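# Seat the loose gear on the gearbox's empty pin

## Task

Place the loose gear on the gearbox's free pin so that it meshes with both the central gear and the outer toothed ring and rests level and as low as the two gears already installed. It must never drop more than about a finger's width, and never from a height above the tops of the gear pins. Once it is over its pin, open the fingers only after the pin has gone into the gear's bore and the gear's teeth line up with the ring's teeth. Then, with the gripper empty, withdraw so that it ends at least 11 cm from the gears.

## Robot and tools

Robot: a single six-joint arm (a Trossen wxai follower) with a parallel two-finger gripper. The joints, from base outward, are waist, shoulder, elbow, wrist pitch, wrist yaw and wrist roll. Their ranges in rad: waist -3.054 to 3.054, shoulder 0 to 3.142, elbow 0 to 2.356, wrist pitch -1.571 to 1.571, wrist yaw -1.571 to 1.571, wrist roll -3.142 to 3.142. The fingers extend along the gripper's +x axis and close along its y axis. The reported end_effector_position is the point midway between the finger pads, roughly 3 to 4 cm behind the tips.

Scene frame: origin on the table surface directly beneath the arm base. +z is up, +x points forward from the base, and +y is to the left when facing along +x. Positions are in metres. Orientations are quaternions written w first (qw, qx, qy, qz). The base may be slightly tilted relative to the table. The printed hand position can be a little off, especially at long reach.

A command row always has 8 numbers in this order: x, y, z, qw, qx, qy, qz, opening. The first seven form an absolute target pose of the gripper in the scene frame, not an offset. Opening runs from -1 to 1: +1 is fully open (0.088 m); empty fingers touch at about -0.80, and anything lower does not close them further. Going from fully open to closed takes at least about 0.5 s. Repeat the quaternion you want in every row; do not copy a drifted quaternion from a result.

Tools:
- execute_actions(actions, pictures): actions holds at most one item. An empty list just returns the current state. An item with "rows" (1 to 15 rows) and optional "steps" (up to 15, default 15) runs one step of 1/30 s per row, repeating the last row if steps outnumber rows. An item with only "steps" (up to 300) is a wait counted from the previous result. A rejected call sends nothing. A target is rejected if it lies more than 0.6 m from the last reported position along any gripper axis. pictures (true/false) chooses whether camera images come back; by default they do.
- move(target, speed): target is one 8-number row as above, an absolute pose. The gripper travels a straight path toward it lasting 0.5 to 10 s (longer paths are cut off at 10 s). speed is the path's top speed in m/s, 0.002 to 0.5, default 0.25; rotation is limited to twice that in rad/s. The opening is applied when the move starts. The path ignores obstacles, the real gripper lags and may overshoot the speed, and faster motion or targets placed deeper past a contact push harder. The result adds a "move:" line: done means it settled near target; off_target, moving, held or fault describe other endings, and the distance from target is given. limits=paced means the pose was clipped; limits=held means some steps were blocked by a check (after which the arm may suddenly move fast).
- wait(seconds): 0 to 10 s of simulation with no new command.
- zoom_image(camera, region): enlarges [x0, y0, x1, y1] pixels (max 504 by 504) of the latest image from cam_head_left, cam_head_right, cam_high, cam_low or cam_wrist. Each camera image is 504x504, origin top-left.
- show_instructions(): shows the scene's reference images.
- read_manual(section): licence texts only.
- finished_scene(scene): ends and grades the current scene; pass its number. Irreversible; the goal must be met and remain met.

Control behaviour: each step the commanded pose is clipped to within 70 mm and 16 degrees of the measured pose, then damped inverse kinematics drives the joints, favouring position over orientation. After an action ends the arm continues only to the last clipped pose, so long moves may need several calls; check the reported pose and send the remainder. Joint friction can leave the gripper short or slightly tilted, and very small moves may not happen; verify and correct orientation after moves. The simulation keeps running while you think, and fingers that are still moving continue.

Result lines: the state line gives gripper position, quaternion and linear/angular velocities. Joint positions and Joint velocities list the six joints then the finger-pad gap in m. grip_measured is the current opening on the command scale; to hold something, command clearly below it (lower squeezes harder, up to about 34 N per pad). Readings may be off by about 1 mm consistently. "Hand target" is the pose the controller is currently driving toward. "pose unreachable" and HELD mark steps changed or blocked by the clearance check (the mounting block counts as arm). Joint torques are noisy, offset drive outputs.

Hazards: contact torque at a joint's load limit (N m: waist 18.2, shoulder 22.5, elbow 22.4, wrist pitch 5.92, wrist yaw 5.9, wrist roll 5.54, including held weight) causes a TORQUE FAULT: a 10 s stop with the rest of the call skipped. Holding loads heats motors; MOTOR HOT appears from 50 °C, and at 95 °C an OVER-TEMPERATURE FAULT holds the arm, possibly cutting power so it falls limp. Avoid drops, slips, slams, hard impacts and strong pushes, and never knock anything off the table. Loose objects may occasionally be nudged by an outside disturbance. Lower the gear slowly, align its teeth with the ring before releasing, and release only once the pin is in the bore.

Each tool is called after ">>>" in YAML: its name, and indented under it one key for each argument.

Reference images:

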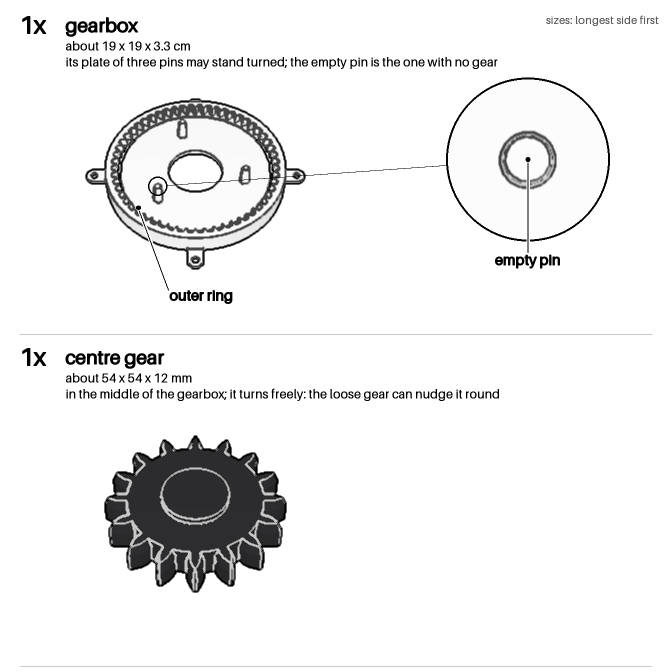

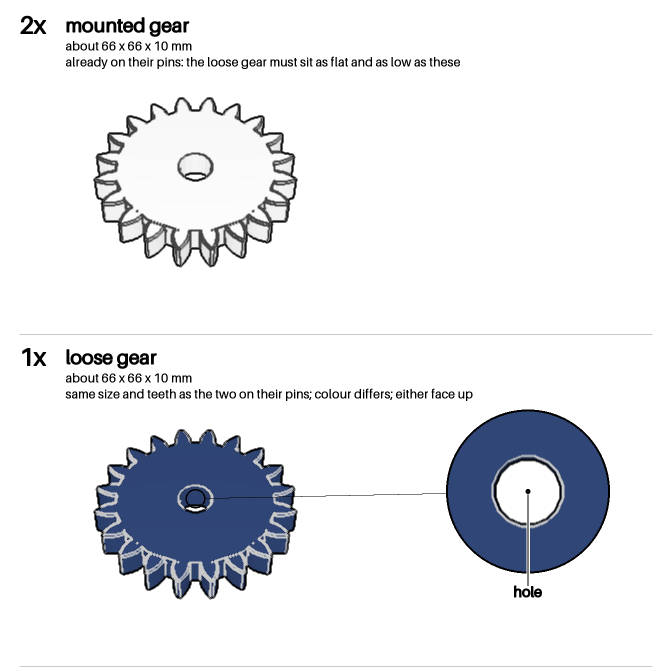

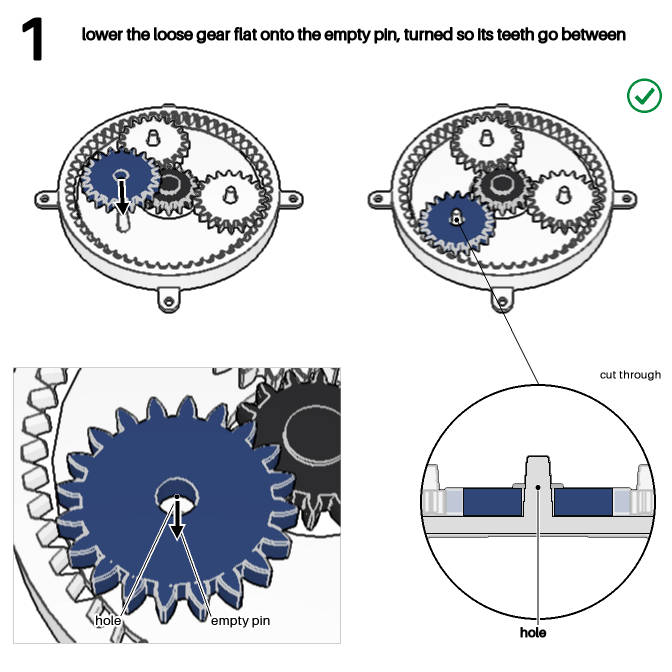

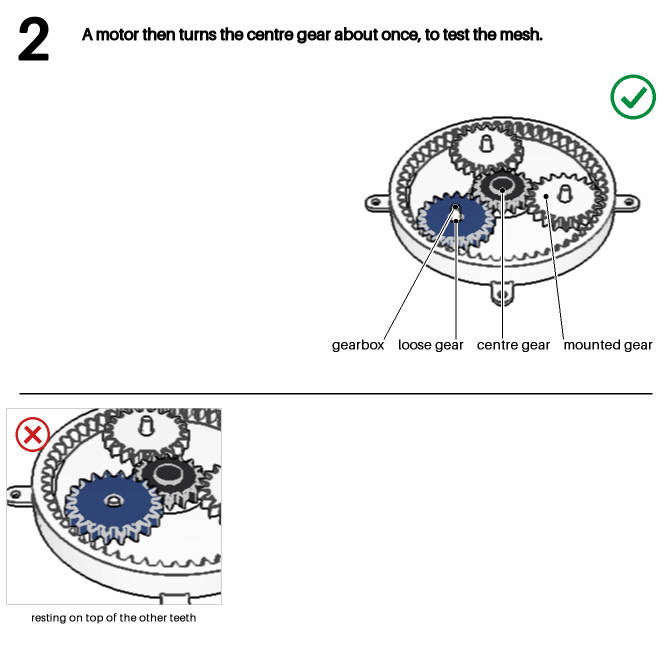

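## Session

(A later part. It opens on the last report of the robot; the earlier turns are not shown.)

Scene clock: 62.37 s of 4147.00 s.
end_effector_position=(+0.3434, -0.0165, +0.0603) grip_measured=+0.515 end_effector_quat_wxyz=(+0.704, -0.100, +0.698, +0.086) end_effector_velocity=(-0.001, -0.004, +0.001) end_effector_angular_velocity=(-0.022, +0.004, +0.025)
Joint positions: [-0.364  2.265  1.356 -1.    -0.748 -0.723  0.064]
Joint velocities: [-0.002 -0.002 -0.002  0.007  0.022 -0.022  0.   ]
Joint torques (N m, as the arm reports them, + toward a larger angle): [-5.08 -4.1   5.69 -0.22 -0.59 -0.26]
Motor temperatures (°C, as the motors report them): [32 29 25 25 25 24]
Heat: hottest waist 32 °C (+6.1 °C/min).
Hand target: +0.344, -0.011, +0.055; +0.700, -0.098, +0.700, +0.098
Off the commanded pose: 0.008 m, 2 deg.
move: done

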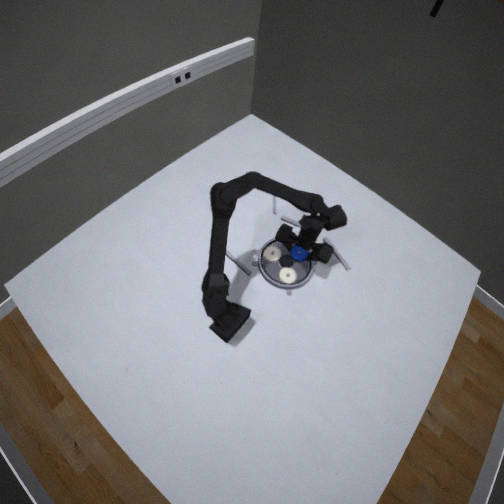

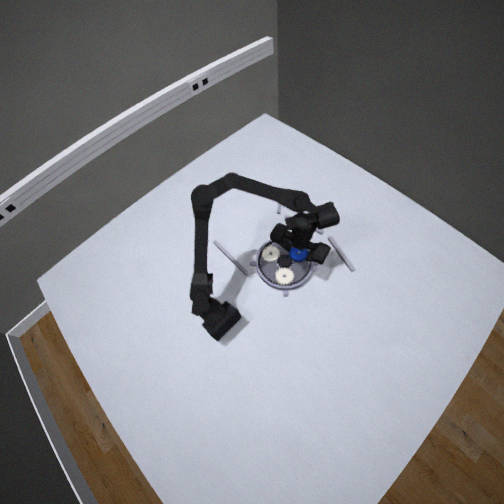

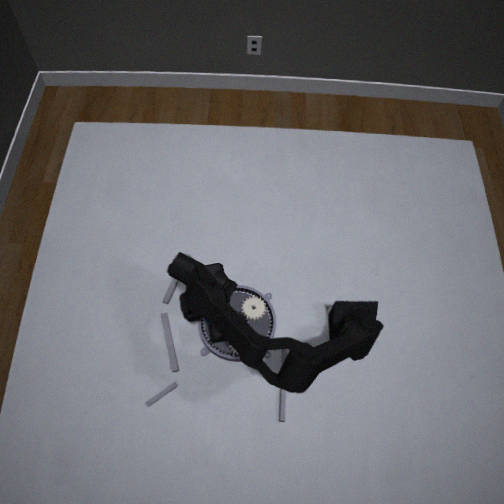

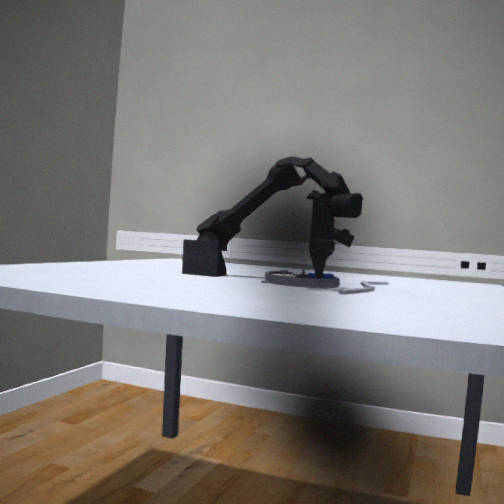

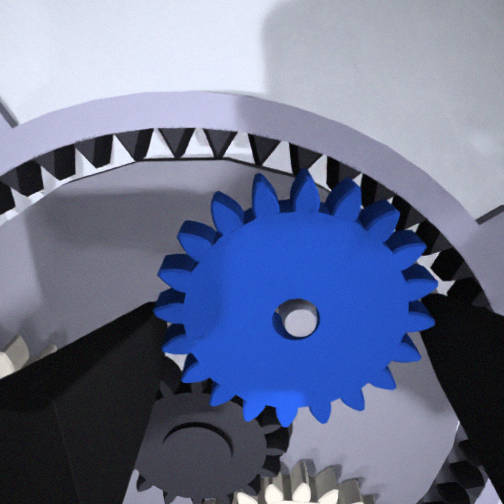

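>>> move:
  target: [0.343, -0.016, 0.067, 0.7002, -0.0984, 0.7002, 0.0984, 0.0]
  speed: 0.02

>>> move:
  target: [0.343, -0.016, 0.067, 0.7054, -0.0493, 0.7054, 0.0493, 0.0]
  speed: 0.02

>>> move:
  target: [0.343, -0.016, 0.05, 0.7054, -0.0493, 0.7054, 0.0493, 0.0]
  speed: 0.02

Scene clock: 64.87 s of 4147.00 s.
end_effector_position=(+0.3435, -0.0149, +0.0661) grip_measured=+0.514 end_effector_quat_wxyz=(+0.701, -0.102, +0.699, +0.098) end_effector_velocity=(+0.006, +0.002, +0.003) end_effector_angular_velocity=(+0.028, -0.030, +0.011)
Joint positions: [-0.374  2.272  1.384 -1.049 -0.751 -0.77   0.064]
Joint velocities: [-0.007  0.002  0.007  0.007 -0.037 -0.007  0.001]
Joint torques (N m, as the arm reports them, + toward a larger angle): [-6.97 -4.25  5.86 -0.37 -0.07 -0.1 ]
Motor temperatures (°C, as the motors report them): [32 29 25 25 25 24]
Heat: hottest waist 32 °C (+6.0 °C/min).
Hand target: +0.343, -0.016, +0.067; +0.700, -0.098, +0.700, +0.098
Off the commanded pose: 0.001 m, 0 deg.
move: done

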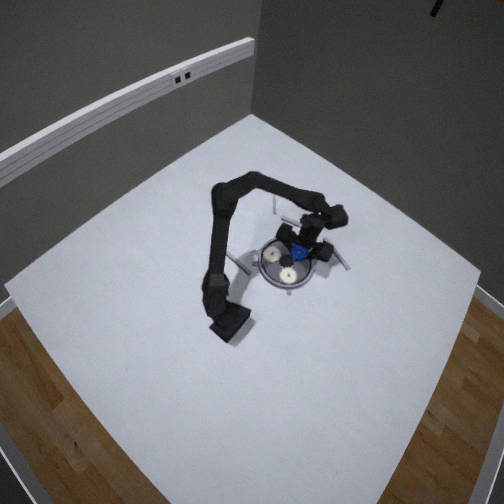

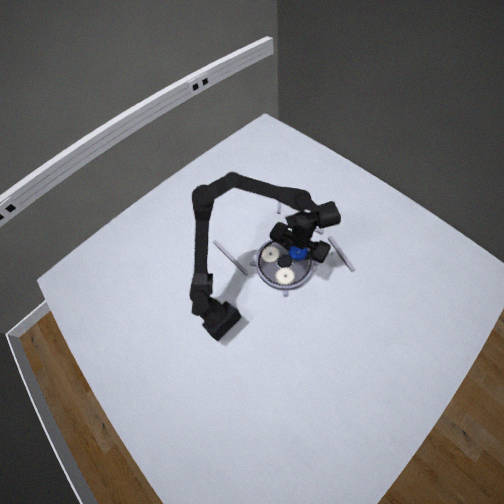

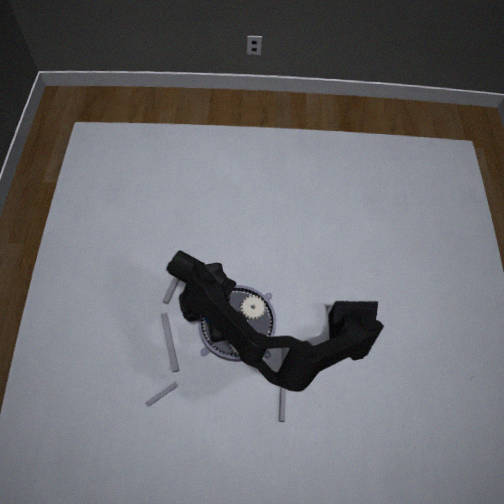

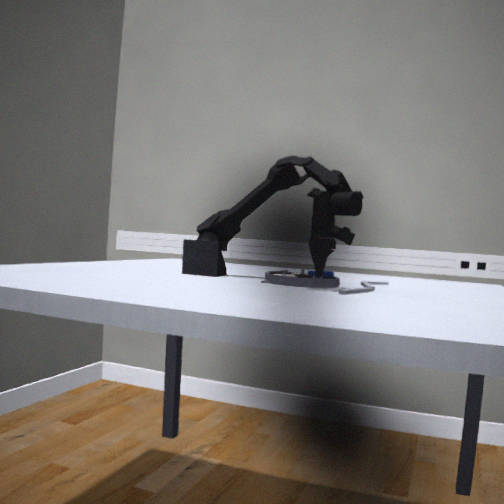

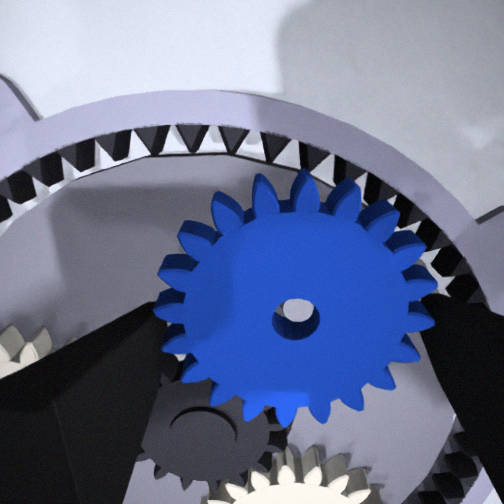

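Scene clock: 68.73 s of 4147.00 s.
end_effector_position=(+0.3432, -0.0145, +0.0667) grip_measured=+0.514 end_effector_quat_wxyz=(+0.706, -0.053, +0.704, +0.053) end_effector_velocity=(-0.001, +0.001, +0.001) end_effector_angular_velocity=(+0.009, -0.001, +0.001)
Joint positions: [-0.376  2.272  1.385 -1.053 -0.756 -0.64   0.064]
Joint velocities: [-0.002 -0.002 -0.002 -0.007 -0.007 -0.007 -0.001]
Joint torques (N m, as the arm reports them, + toward a larger angle): [-6.79 -4.27  6.05 -0.18  0.09  0.12]
Motor temperatures (°C, as the motors report them): [33 30 25 25 25 24]
Heat: hottest waist 33 °C (+6.0 °C/min).
Hand target: +0.343, -0.016, +0.067; +0.705, -0.049, +0.705, +0.049
Off the commanded pose: 0.002 m, 1 deg.
move: done

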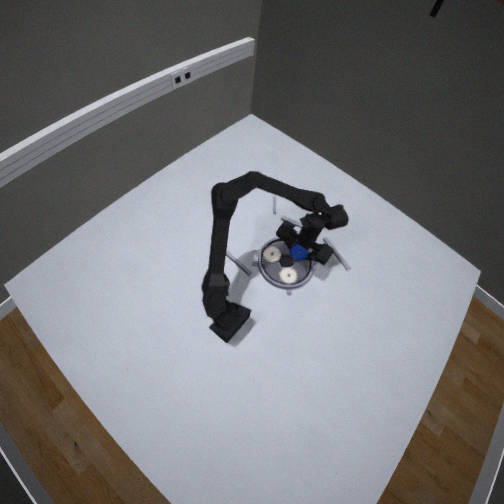

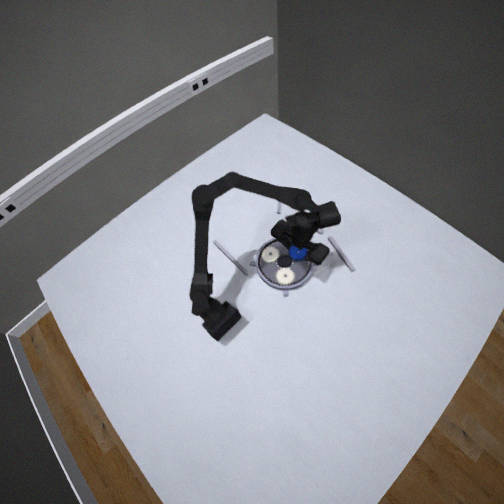

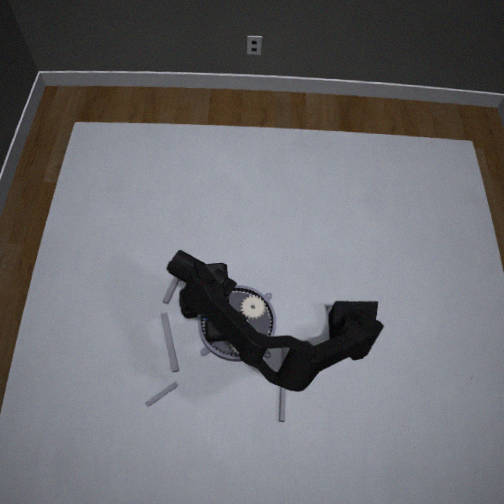

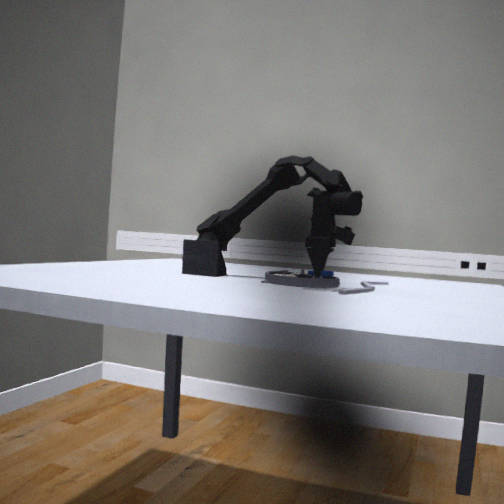

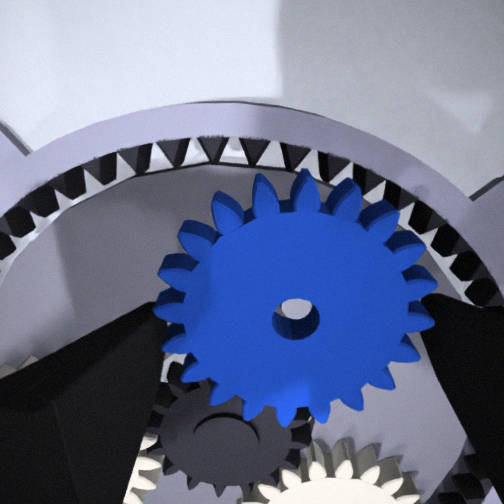

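Scene clock: 69.80 s of 4147.00 s.
end_effector_position=(+0.3444, -0.0154, +0.0586) grip_measured=+0.514 end_effector_quat_wxyz=(+0.710, -0.050, +0.700, +0.048) end_effector_velocity=(-0.001, +0.001, +0.000) end_effector_angular_velocity=(+0.021, -0.014, +0.001)
Joint positions: [-0.363  2.272  1.358 -1.    -0.764 -0.601  0.064]
Joint velocities: [-0.007 -0.002 -0.012  0.007 -0.022 -0.007 -0.   ]
Joint torques (N m, as the arm reports them, + toward a larger angle): [-5.21 -3.61  4.17  1.27  0.    0.16]
Motor temperatures (°C, as the motors report them): [33 30 25 25 25 24]
Heat: hottest waist 33 °C (+6.0 °C/min).
Hand target: +0.343, -0.016, +0.050; +0.705, -0.049, +0.705, +0.049
Off the commanded pose: 0.009 m, 1 deg.
move: off_target

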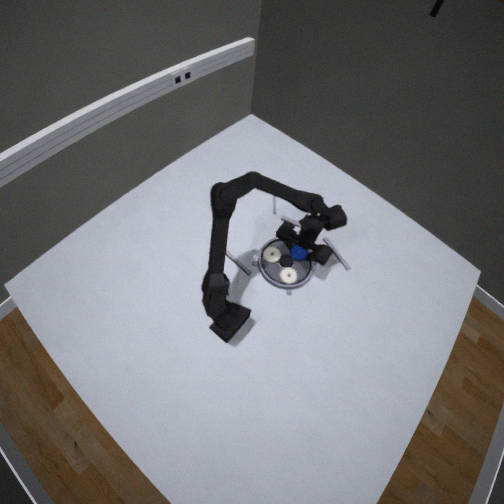

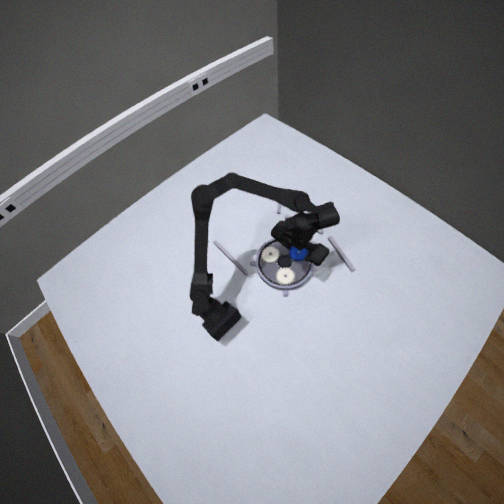

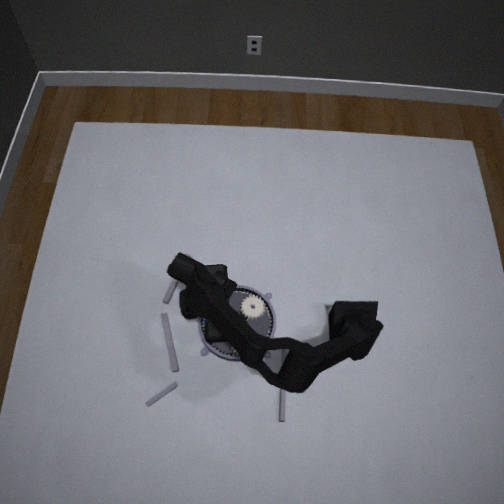

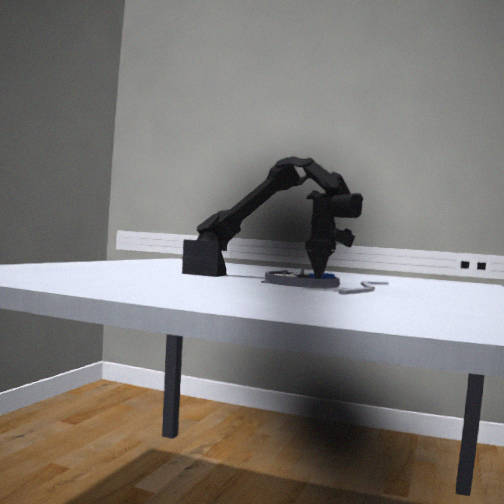

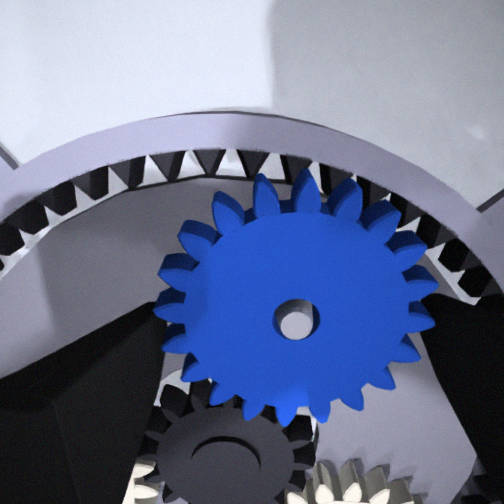

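>>> move:
  target: [0.343, -0.016, 0.066, 0.7054, -0.0493, 0.7054, 0.0493, 0.0]
  speed: 0.02

>>> move:
  target: [0.343, -0.016, 0.066, 0.7069, -0.0185, 0.7069, 0.0185, 0.0]
  speed: 0.02

>>> move:
  target: [0.343, -0.016, 0.05, 0.7069, -0.0185, 0.7069, 0.0185, 0.0]
  speed: 0.02

Scene clock: 73.33 s of 4147.00 s.
end_effector_position=(+0.3434, -0.0145, +0.0643) grip_measured=+0.514 end_effector_quat_wxyz=(+0.706, -0.051, +0.704, +0.051) end_effector_velocity=(-0.001, +0.003, +0.002) end_effector_angular_velocity=(+0.011, +0.003, +0.012)
Joint positions: [-0.371  2.274  1.381 -1.045 -0.758 -0.628  0.064]
Joint velocities: [-0.002 -0.002  0.007 -0.022 -0.007 -0.022 -0.   ]
Joint torques (N m, as the arm reports them, + toward a larger angle): [-7.06 -4.45  6.03 -0.34  0.08 -0.1 ]
Motor temperatures (°C, as the motors report them): [33 30 25 25 25 24]
Heat: hottest waist 33 °C (+5.1 °C/min).
Hand target: +0.343, -0.016, +0.066; +0.705, -0.049, +0.705, +0.049
Off the commanded pose: 0.002 m, 0 deg.
move: done

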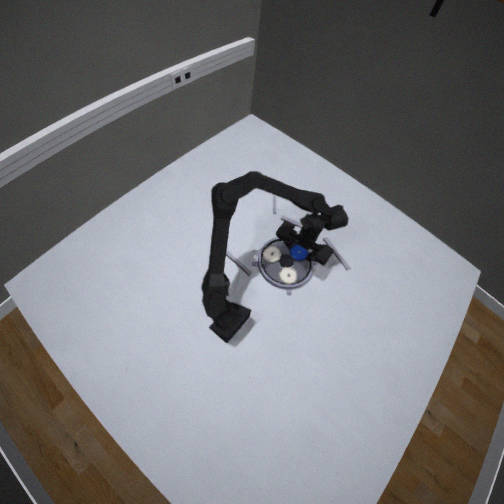

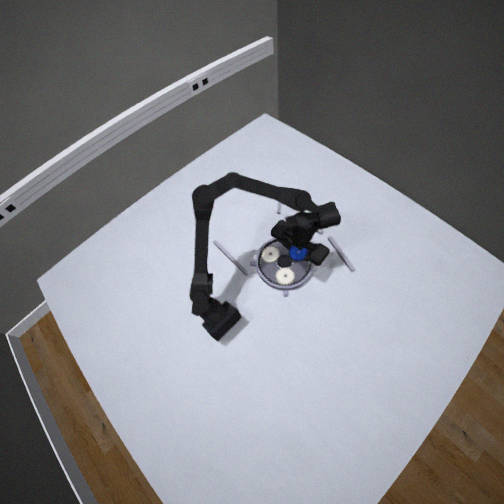

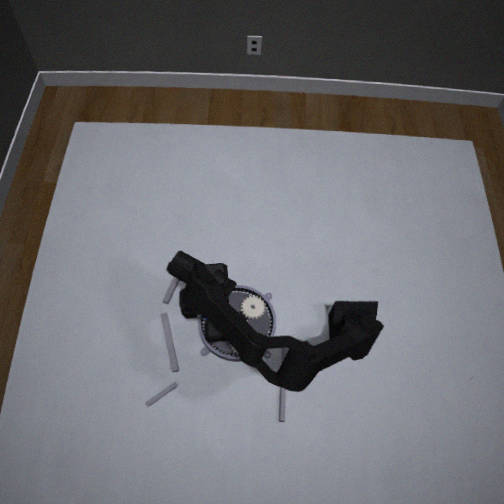

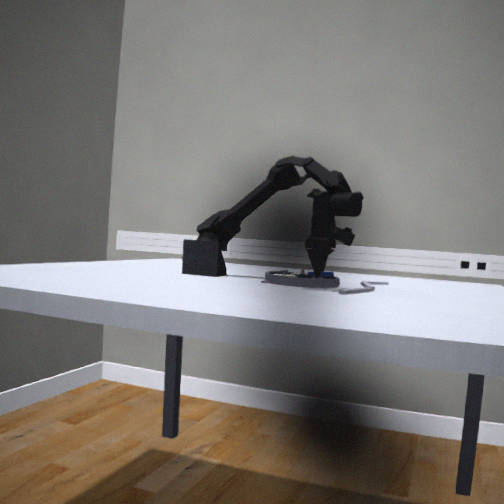

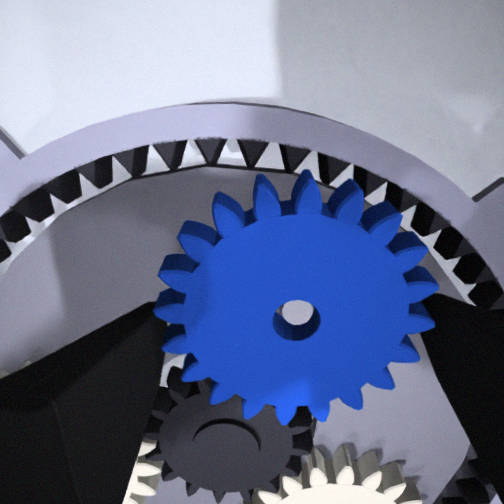

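Scene clock: 75.83 s of 4147.00 s.
end_effector_position=(+0.3431, -0.0145, +0.0648) grip_measured=+0.514 end_effector_quat_wxyz=(+0.707, -0.022, +0.706, +0.023) end_effector_velocity=(-0.003, +0.004, -0.000) end_effector_angular_velocity=(+0.014, +0.012, -0.006)
Joint positions: [-0.372  2.274  1.382 -1.048 -0.757 -0.55   0.064]
Joint velocities: [ 0.002 -0.002 -0.002 -0.022 -0.007 -0.007 -0.002]
Joint torques (N m, as the arm reports them, + toward a larger angle): [-6.97 -4.47  5.99 -0.23  0.09  0.11]
Motor temperatures (°C, as the motors report them): [33 30 25 25 25 24]
Heat: hottest waist 33 °C (+5.0 °C/min).
Hand target: +0.343, -0.016, +0.066; +0.707, -0.019, +0.707, +0.018
Off the commanded pose: 0.002 m, 1 deg.
move: done

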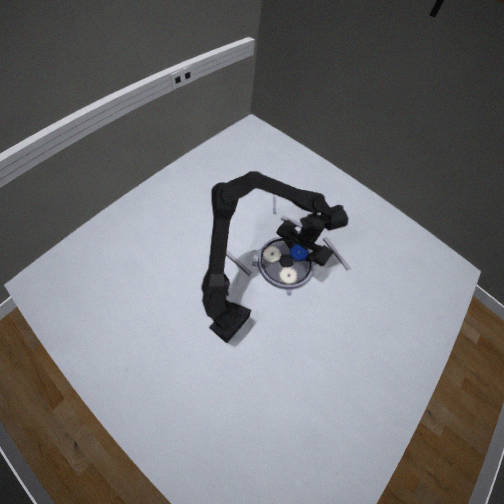

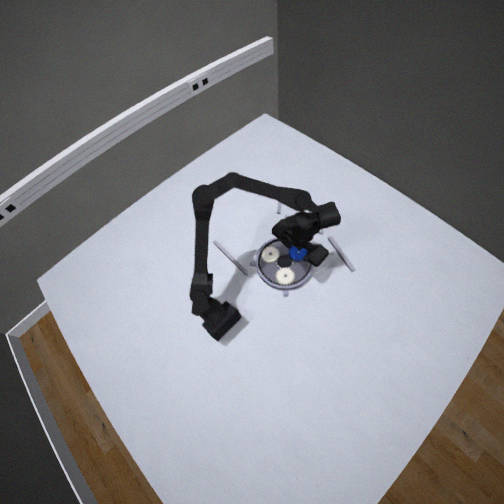

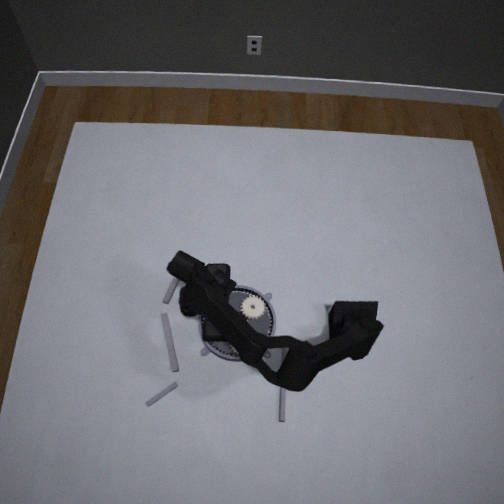

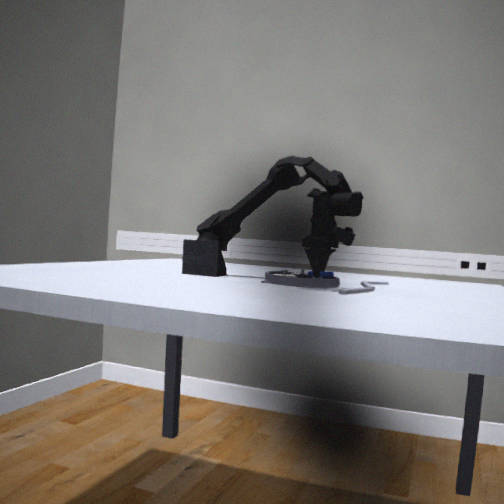

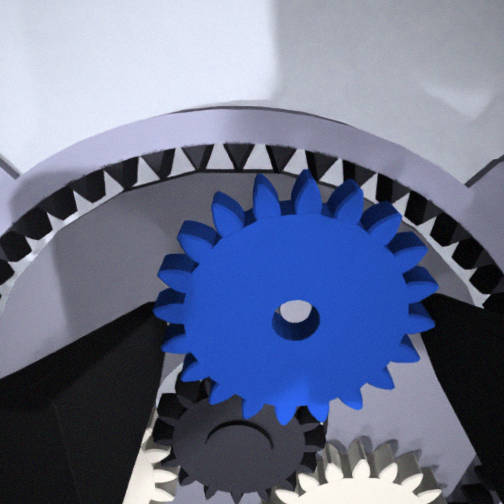

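Scene clock: 76.80 s of 4147.00 s.
end_effector_position=(+0.3448, -0.0145, +0.0550) grip_measured=+0.514 end_effector_quat_wxyz=(+0.710, -0.022, +0.704, +0.020) end_effector_velocity=(-0.004, -0.000, +0.000) end_effector_angular_velocity=(+0.027, -0.004, -0.016)
Joint positions: [-0.353  2.276  1.357 -0.993 -0.764 -0.513  0.064]
Joint velocities: [-0.012  0.002 -0.012 -0.007 -0.022 -0.007  0.   ]
Joint torques (N m, as the arm reports them, + toward a larger angle): [-6.07 -3.96  4.25  0.85 -0.01  0.14]
Motor temperatures (°C, as the motors report them): [33 30 25 25 25 24]
Heat: hottest waist 33 °C (+5.0 °C/min).
Hand target: +0.343, -0.016, +0.050; +0.707, -0.018, +0.707, +0.018
Off the commanded pose: 0.006 m, 1 deg.
move: done

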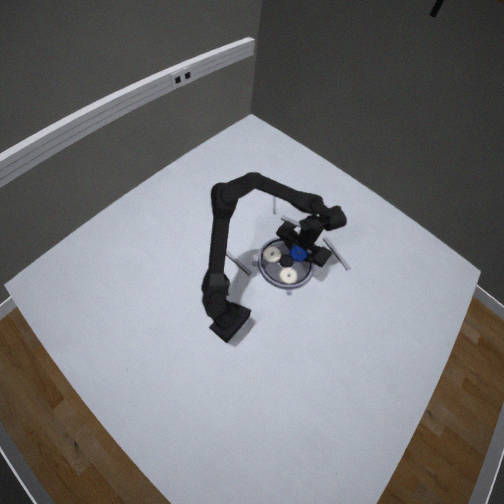

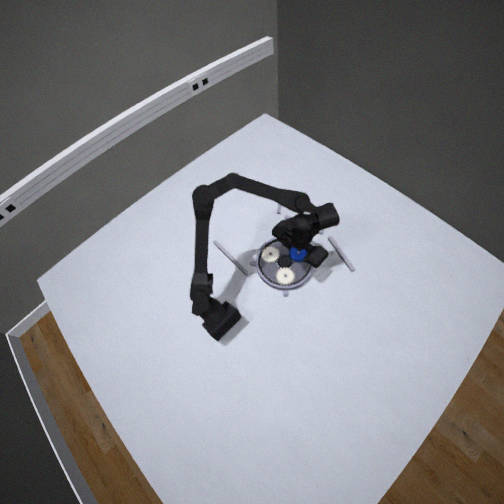

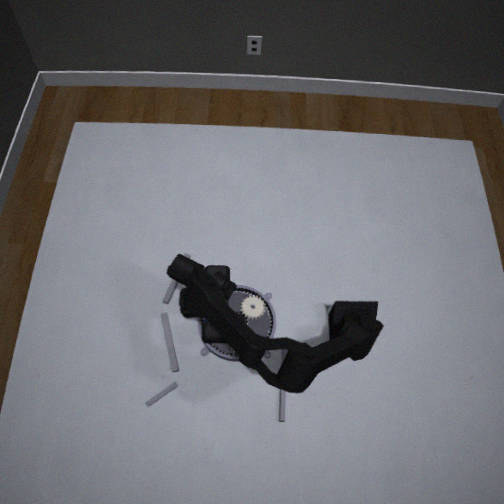

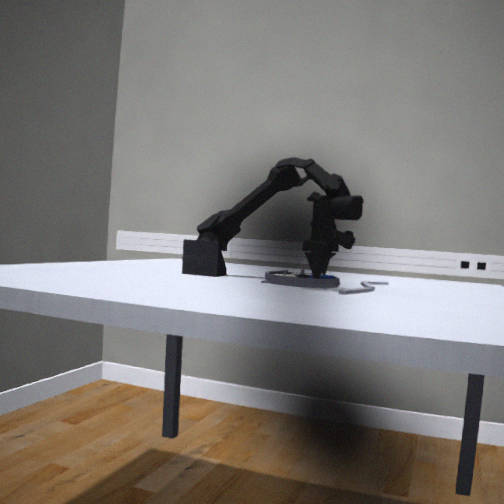

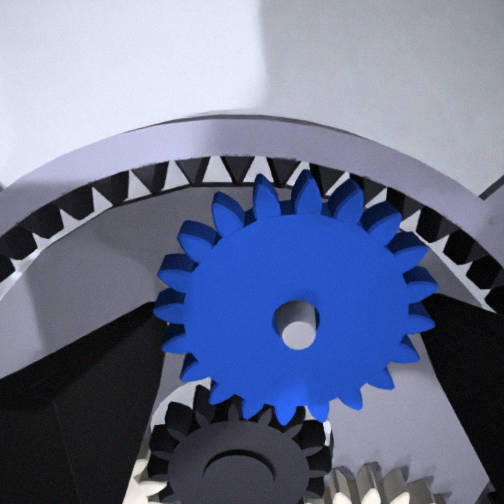

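It's meshing. Further down.

>>> move:
  target: [0.343, -0.016, 0.042, 0.7069, -0.0185, 0.7069, 0.0185, 0.0]
  speed: 0.02

Scene clock: 78.57 s of 4147.00 s.
end_effector_position=(+0.3438, -0.0156, +0.0535) grip_measured=+0.514 end_effector_quat_wxyz=(+0.713, -0.017, +0.701, +0.016) end_effector_velocity=(+0.000, +0.005, +0.000) end_effector_angular_velocity=(+0.017, -0.012, +0.014)
Joint positions: [-0.354  2.272  1.34  -0.971 -0.769 -0.496  0.064]
Joint velocities: [ 0.002 -0.012 -0.012  0.007 -0.022 -0.007 -0.   ]
Joint torques (N m, as the arm reports them, + toward a larger angle): [-4.63 -3.18  3.99  1.92 -0.03  0.2 ]
Motor temperatures (°C, as the motors report them): [33 30 25 25 25 24]
Heat: hottest waist 33 °C (+5.0 °C/min).
Hand target: +0.343, -0.016, +0.042; +0.707, -0.019, +0.707, +0.018
Off the commanded pose: 0.012 m, 1 deg.
move: off_target

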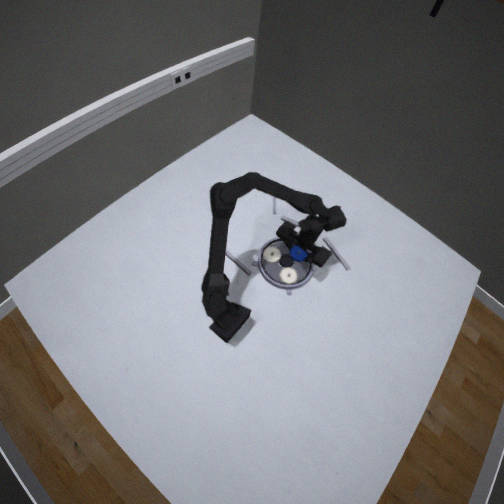

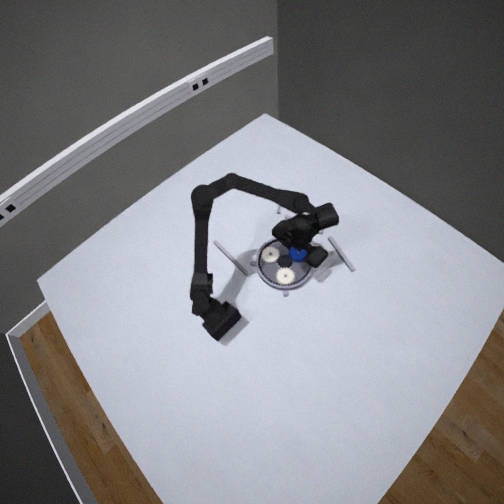

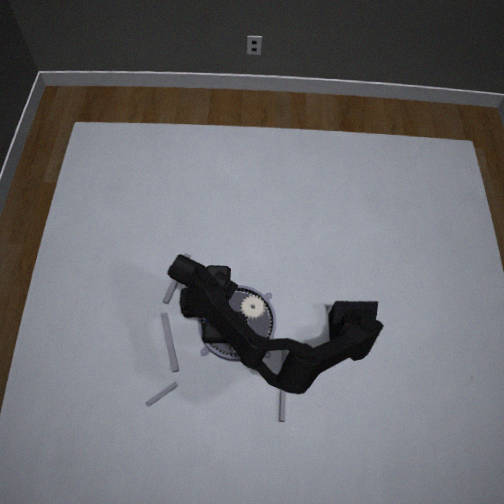

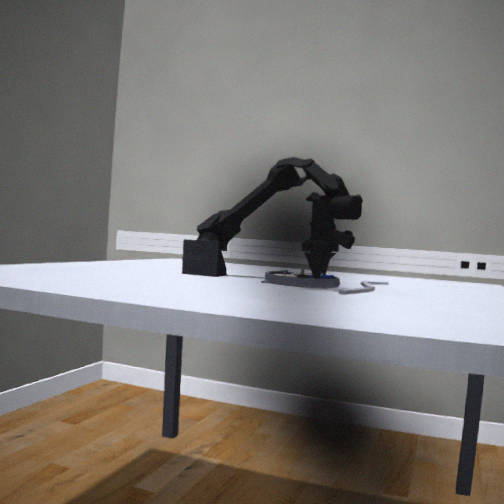

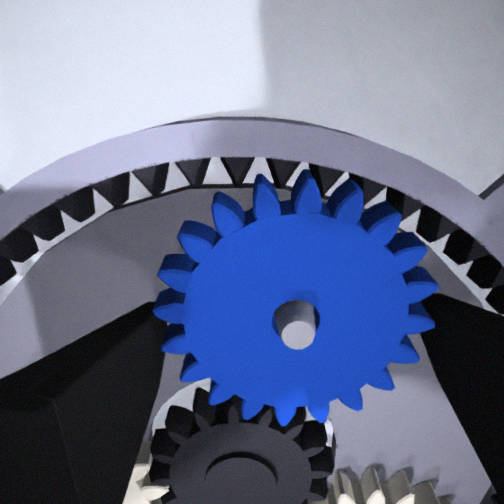

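Likely seated (fingertips on the floor). Release and retreat.

>>> move:
  target: [0.343, -0.016, 0.052, 0.7069, -0.0185, 0.7069, 0.0185, 1.0]
  speed: 0.02

>>> move:
  target: [0.343, -0.016, 0.22, 0.7069, -0.0185, 0.7069, 0.0185, 1.0]
  speed: 0.15

Scene clock: 80.20 s of 4147.00 s.
end_effector_position=(+0.3422, -0.0140, +0.0528) grip_measured=+0.988 end_effector_quat_wxyz=(+0.709, -0.017, +0.705, +0.019) end_effector_velocity=(-0.002, +0.003, +0.002) end_effector_angular_velocity=(+0.012, +0.006, -0.021)
Joint positions: [-0.351  2.274  1.345 -0.988 -0.769 -0.508  0.087]
Joint velocities: [-0.002 -0.002  0.002 -0.022 -0.007  0.007  0.   ]
Joint torques (N m, as the arm reports them, + toward a larger angle): [-6.57 -3.88  6.3   0.05  0.15 -0.09]
Motor temperatures (°C, as the motors report them): [33 30 25 25 25 24]
Heat: hottest waist 33 °C (+4.1 °C/min).
Hand target: +0.343, -0.016, +0.052; +0.707, -0.018, +0.707, +0.019
Off the commanded pose: 0.002 m, 0 deg.
move: done

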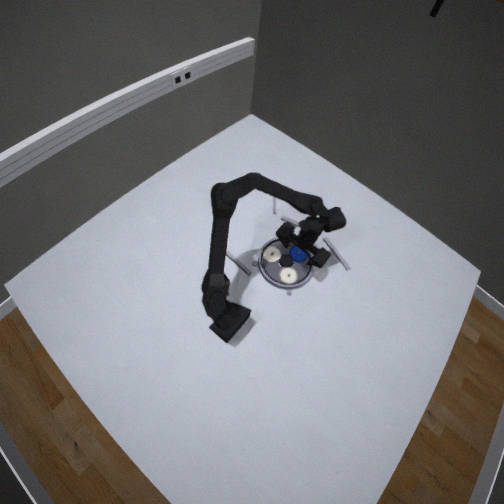

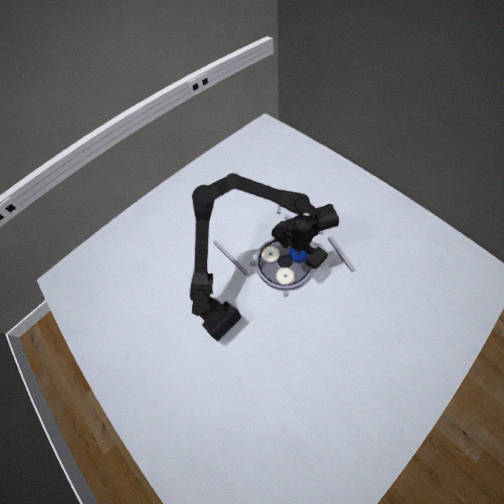

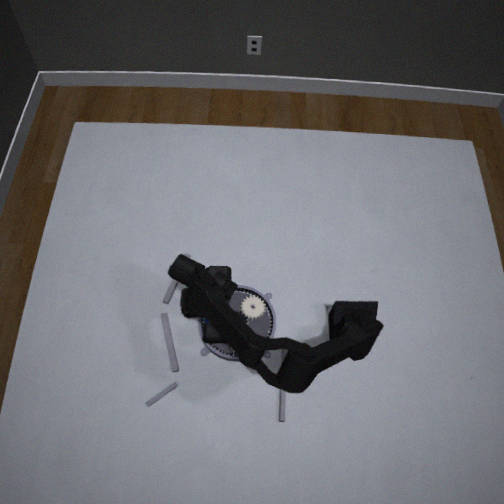

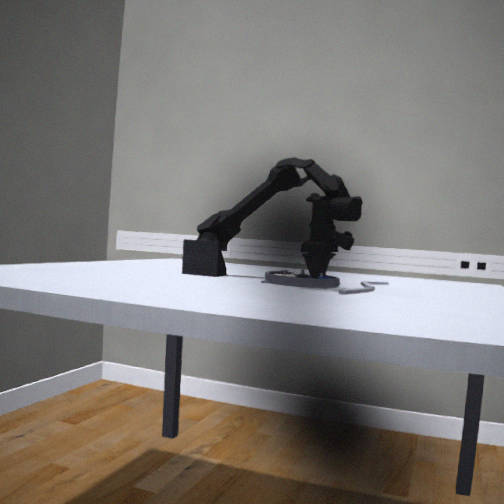

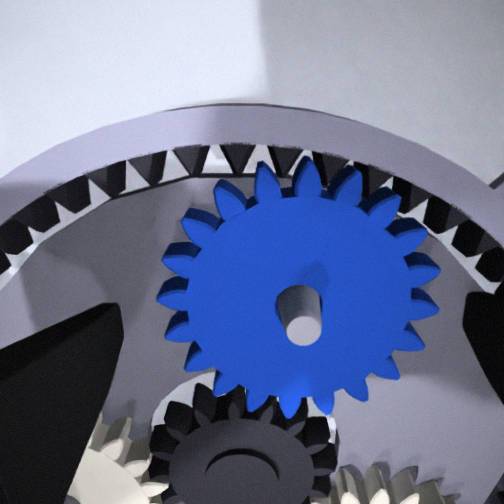

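Scene clock: 81.77 s of 4147.00 s.
end_effector_position=(+0.3411, -0.0174, +0.2140) grip_measured=+0.990 end_effector_quat_wxyz=(+0.734, -0.035, +0.679, -0.002) end_effector_velocity=(-0.001, +0.002, +0.001) end_effector_angular_velocity=(+0.009, -0.002, +0.002)
Joint positions: [-0.631  2.263  1.812 -1.57  -0.656 -0.765  0.088]
Joint velocities: [-0.002 -0.002 -0.002 -0.007 -0.007 -0.007  0.   ]
Joint torques (N m, as the arm reports them, + toward a larger angle): [-6.69 -5.14  7.27  0.19  0.07  0.04]
Motor temperatures (°C, as the motors report them): [33 30 25 25 25 24]
Heat: hottest waist 33 °C (+4.0 °C/min).
Hand target: +0.342, -0.016, +0.220; +0.737, -0.041, +0.674, -0.004
Off the commanded pose: 0.006 m, 5 deg.
joint sent to its limit — the command would take joint 4 (wrist pitch) past its lower limit, so that joint was sent only as far as its limit.
move: off_target

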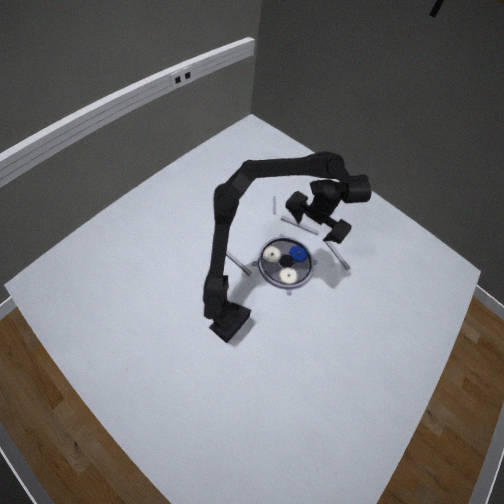

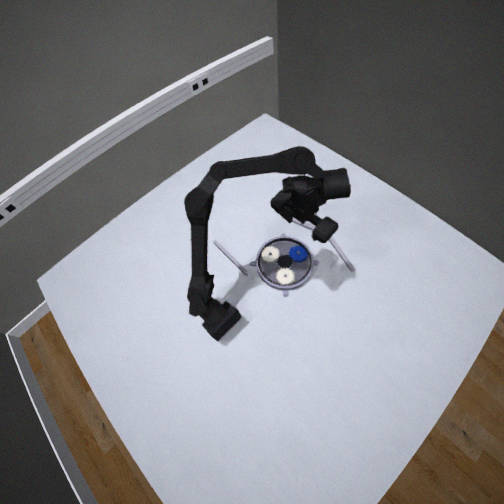

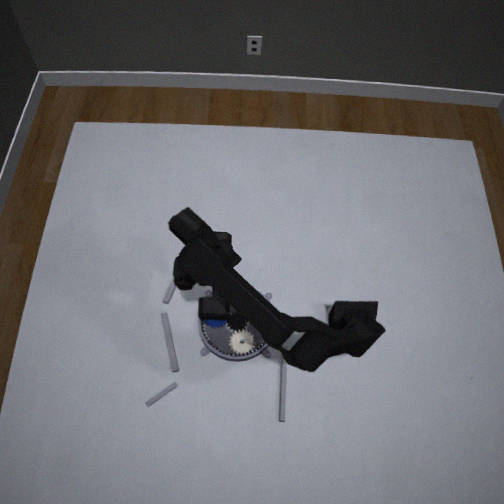

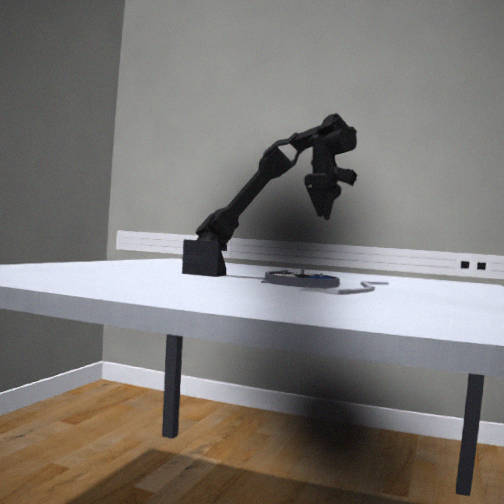

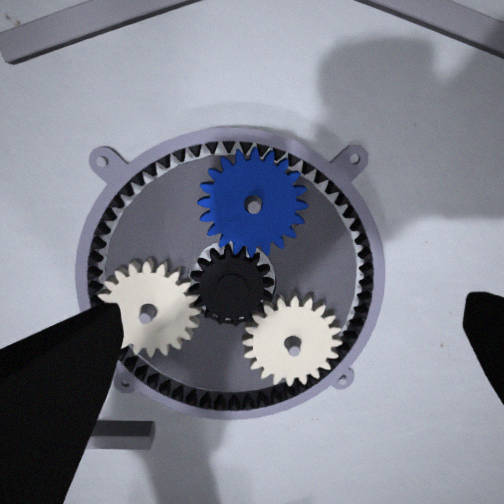

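>>> finished_scene:
  scene: 1

The scene is finished: the task was done.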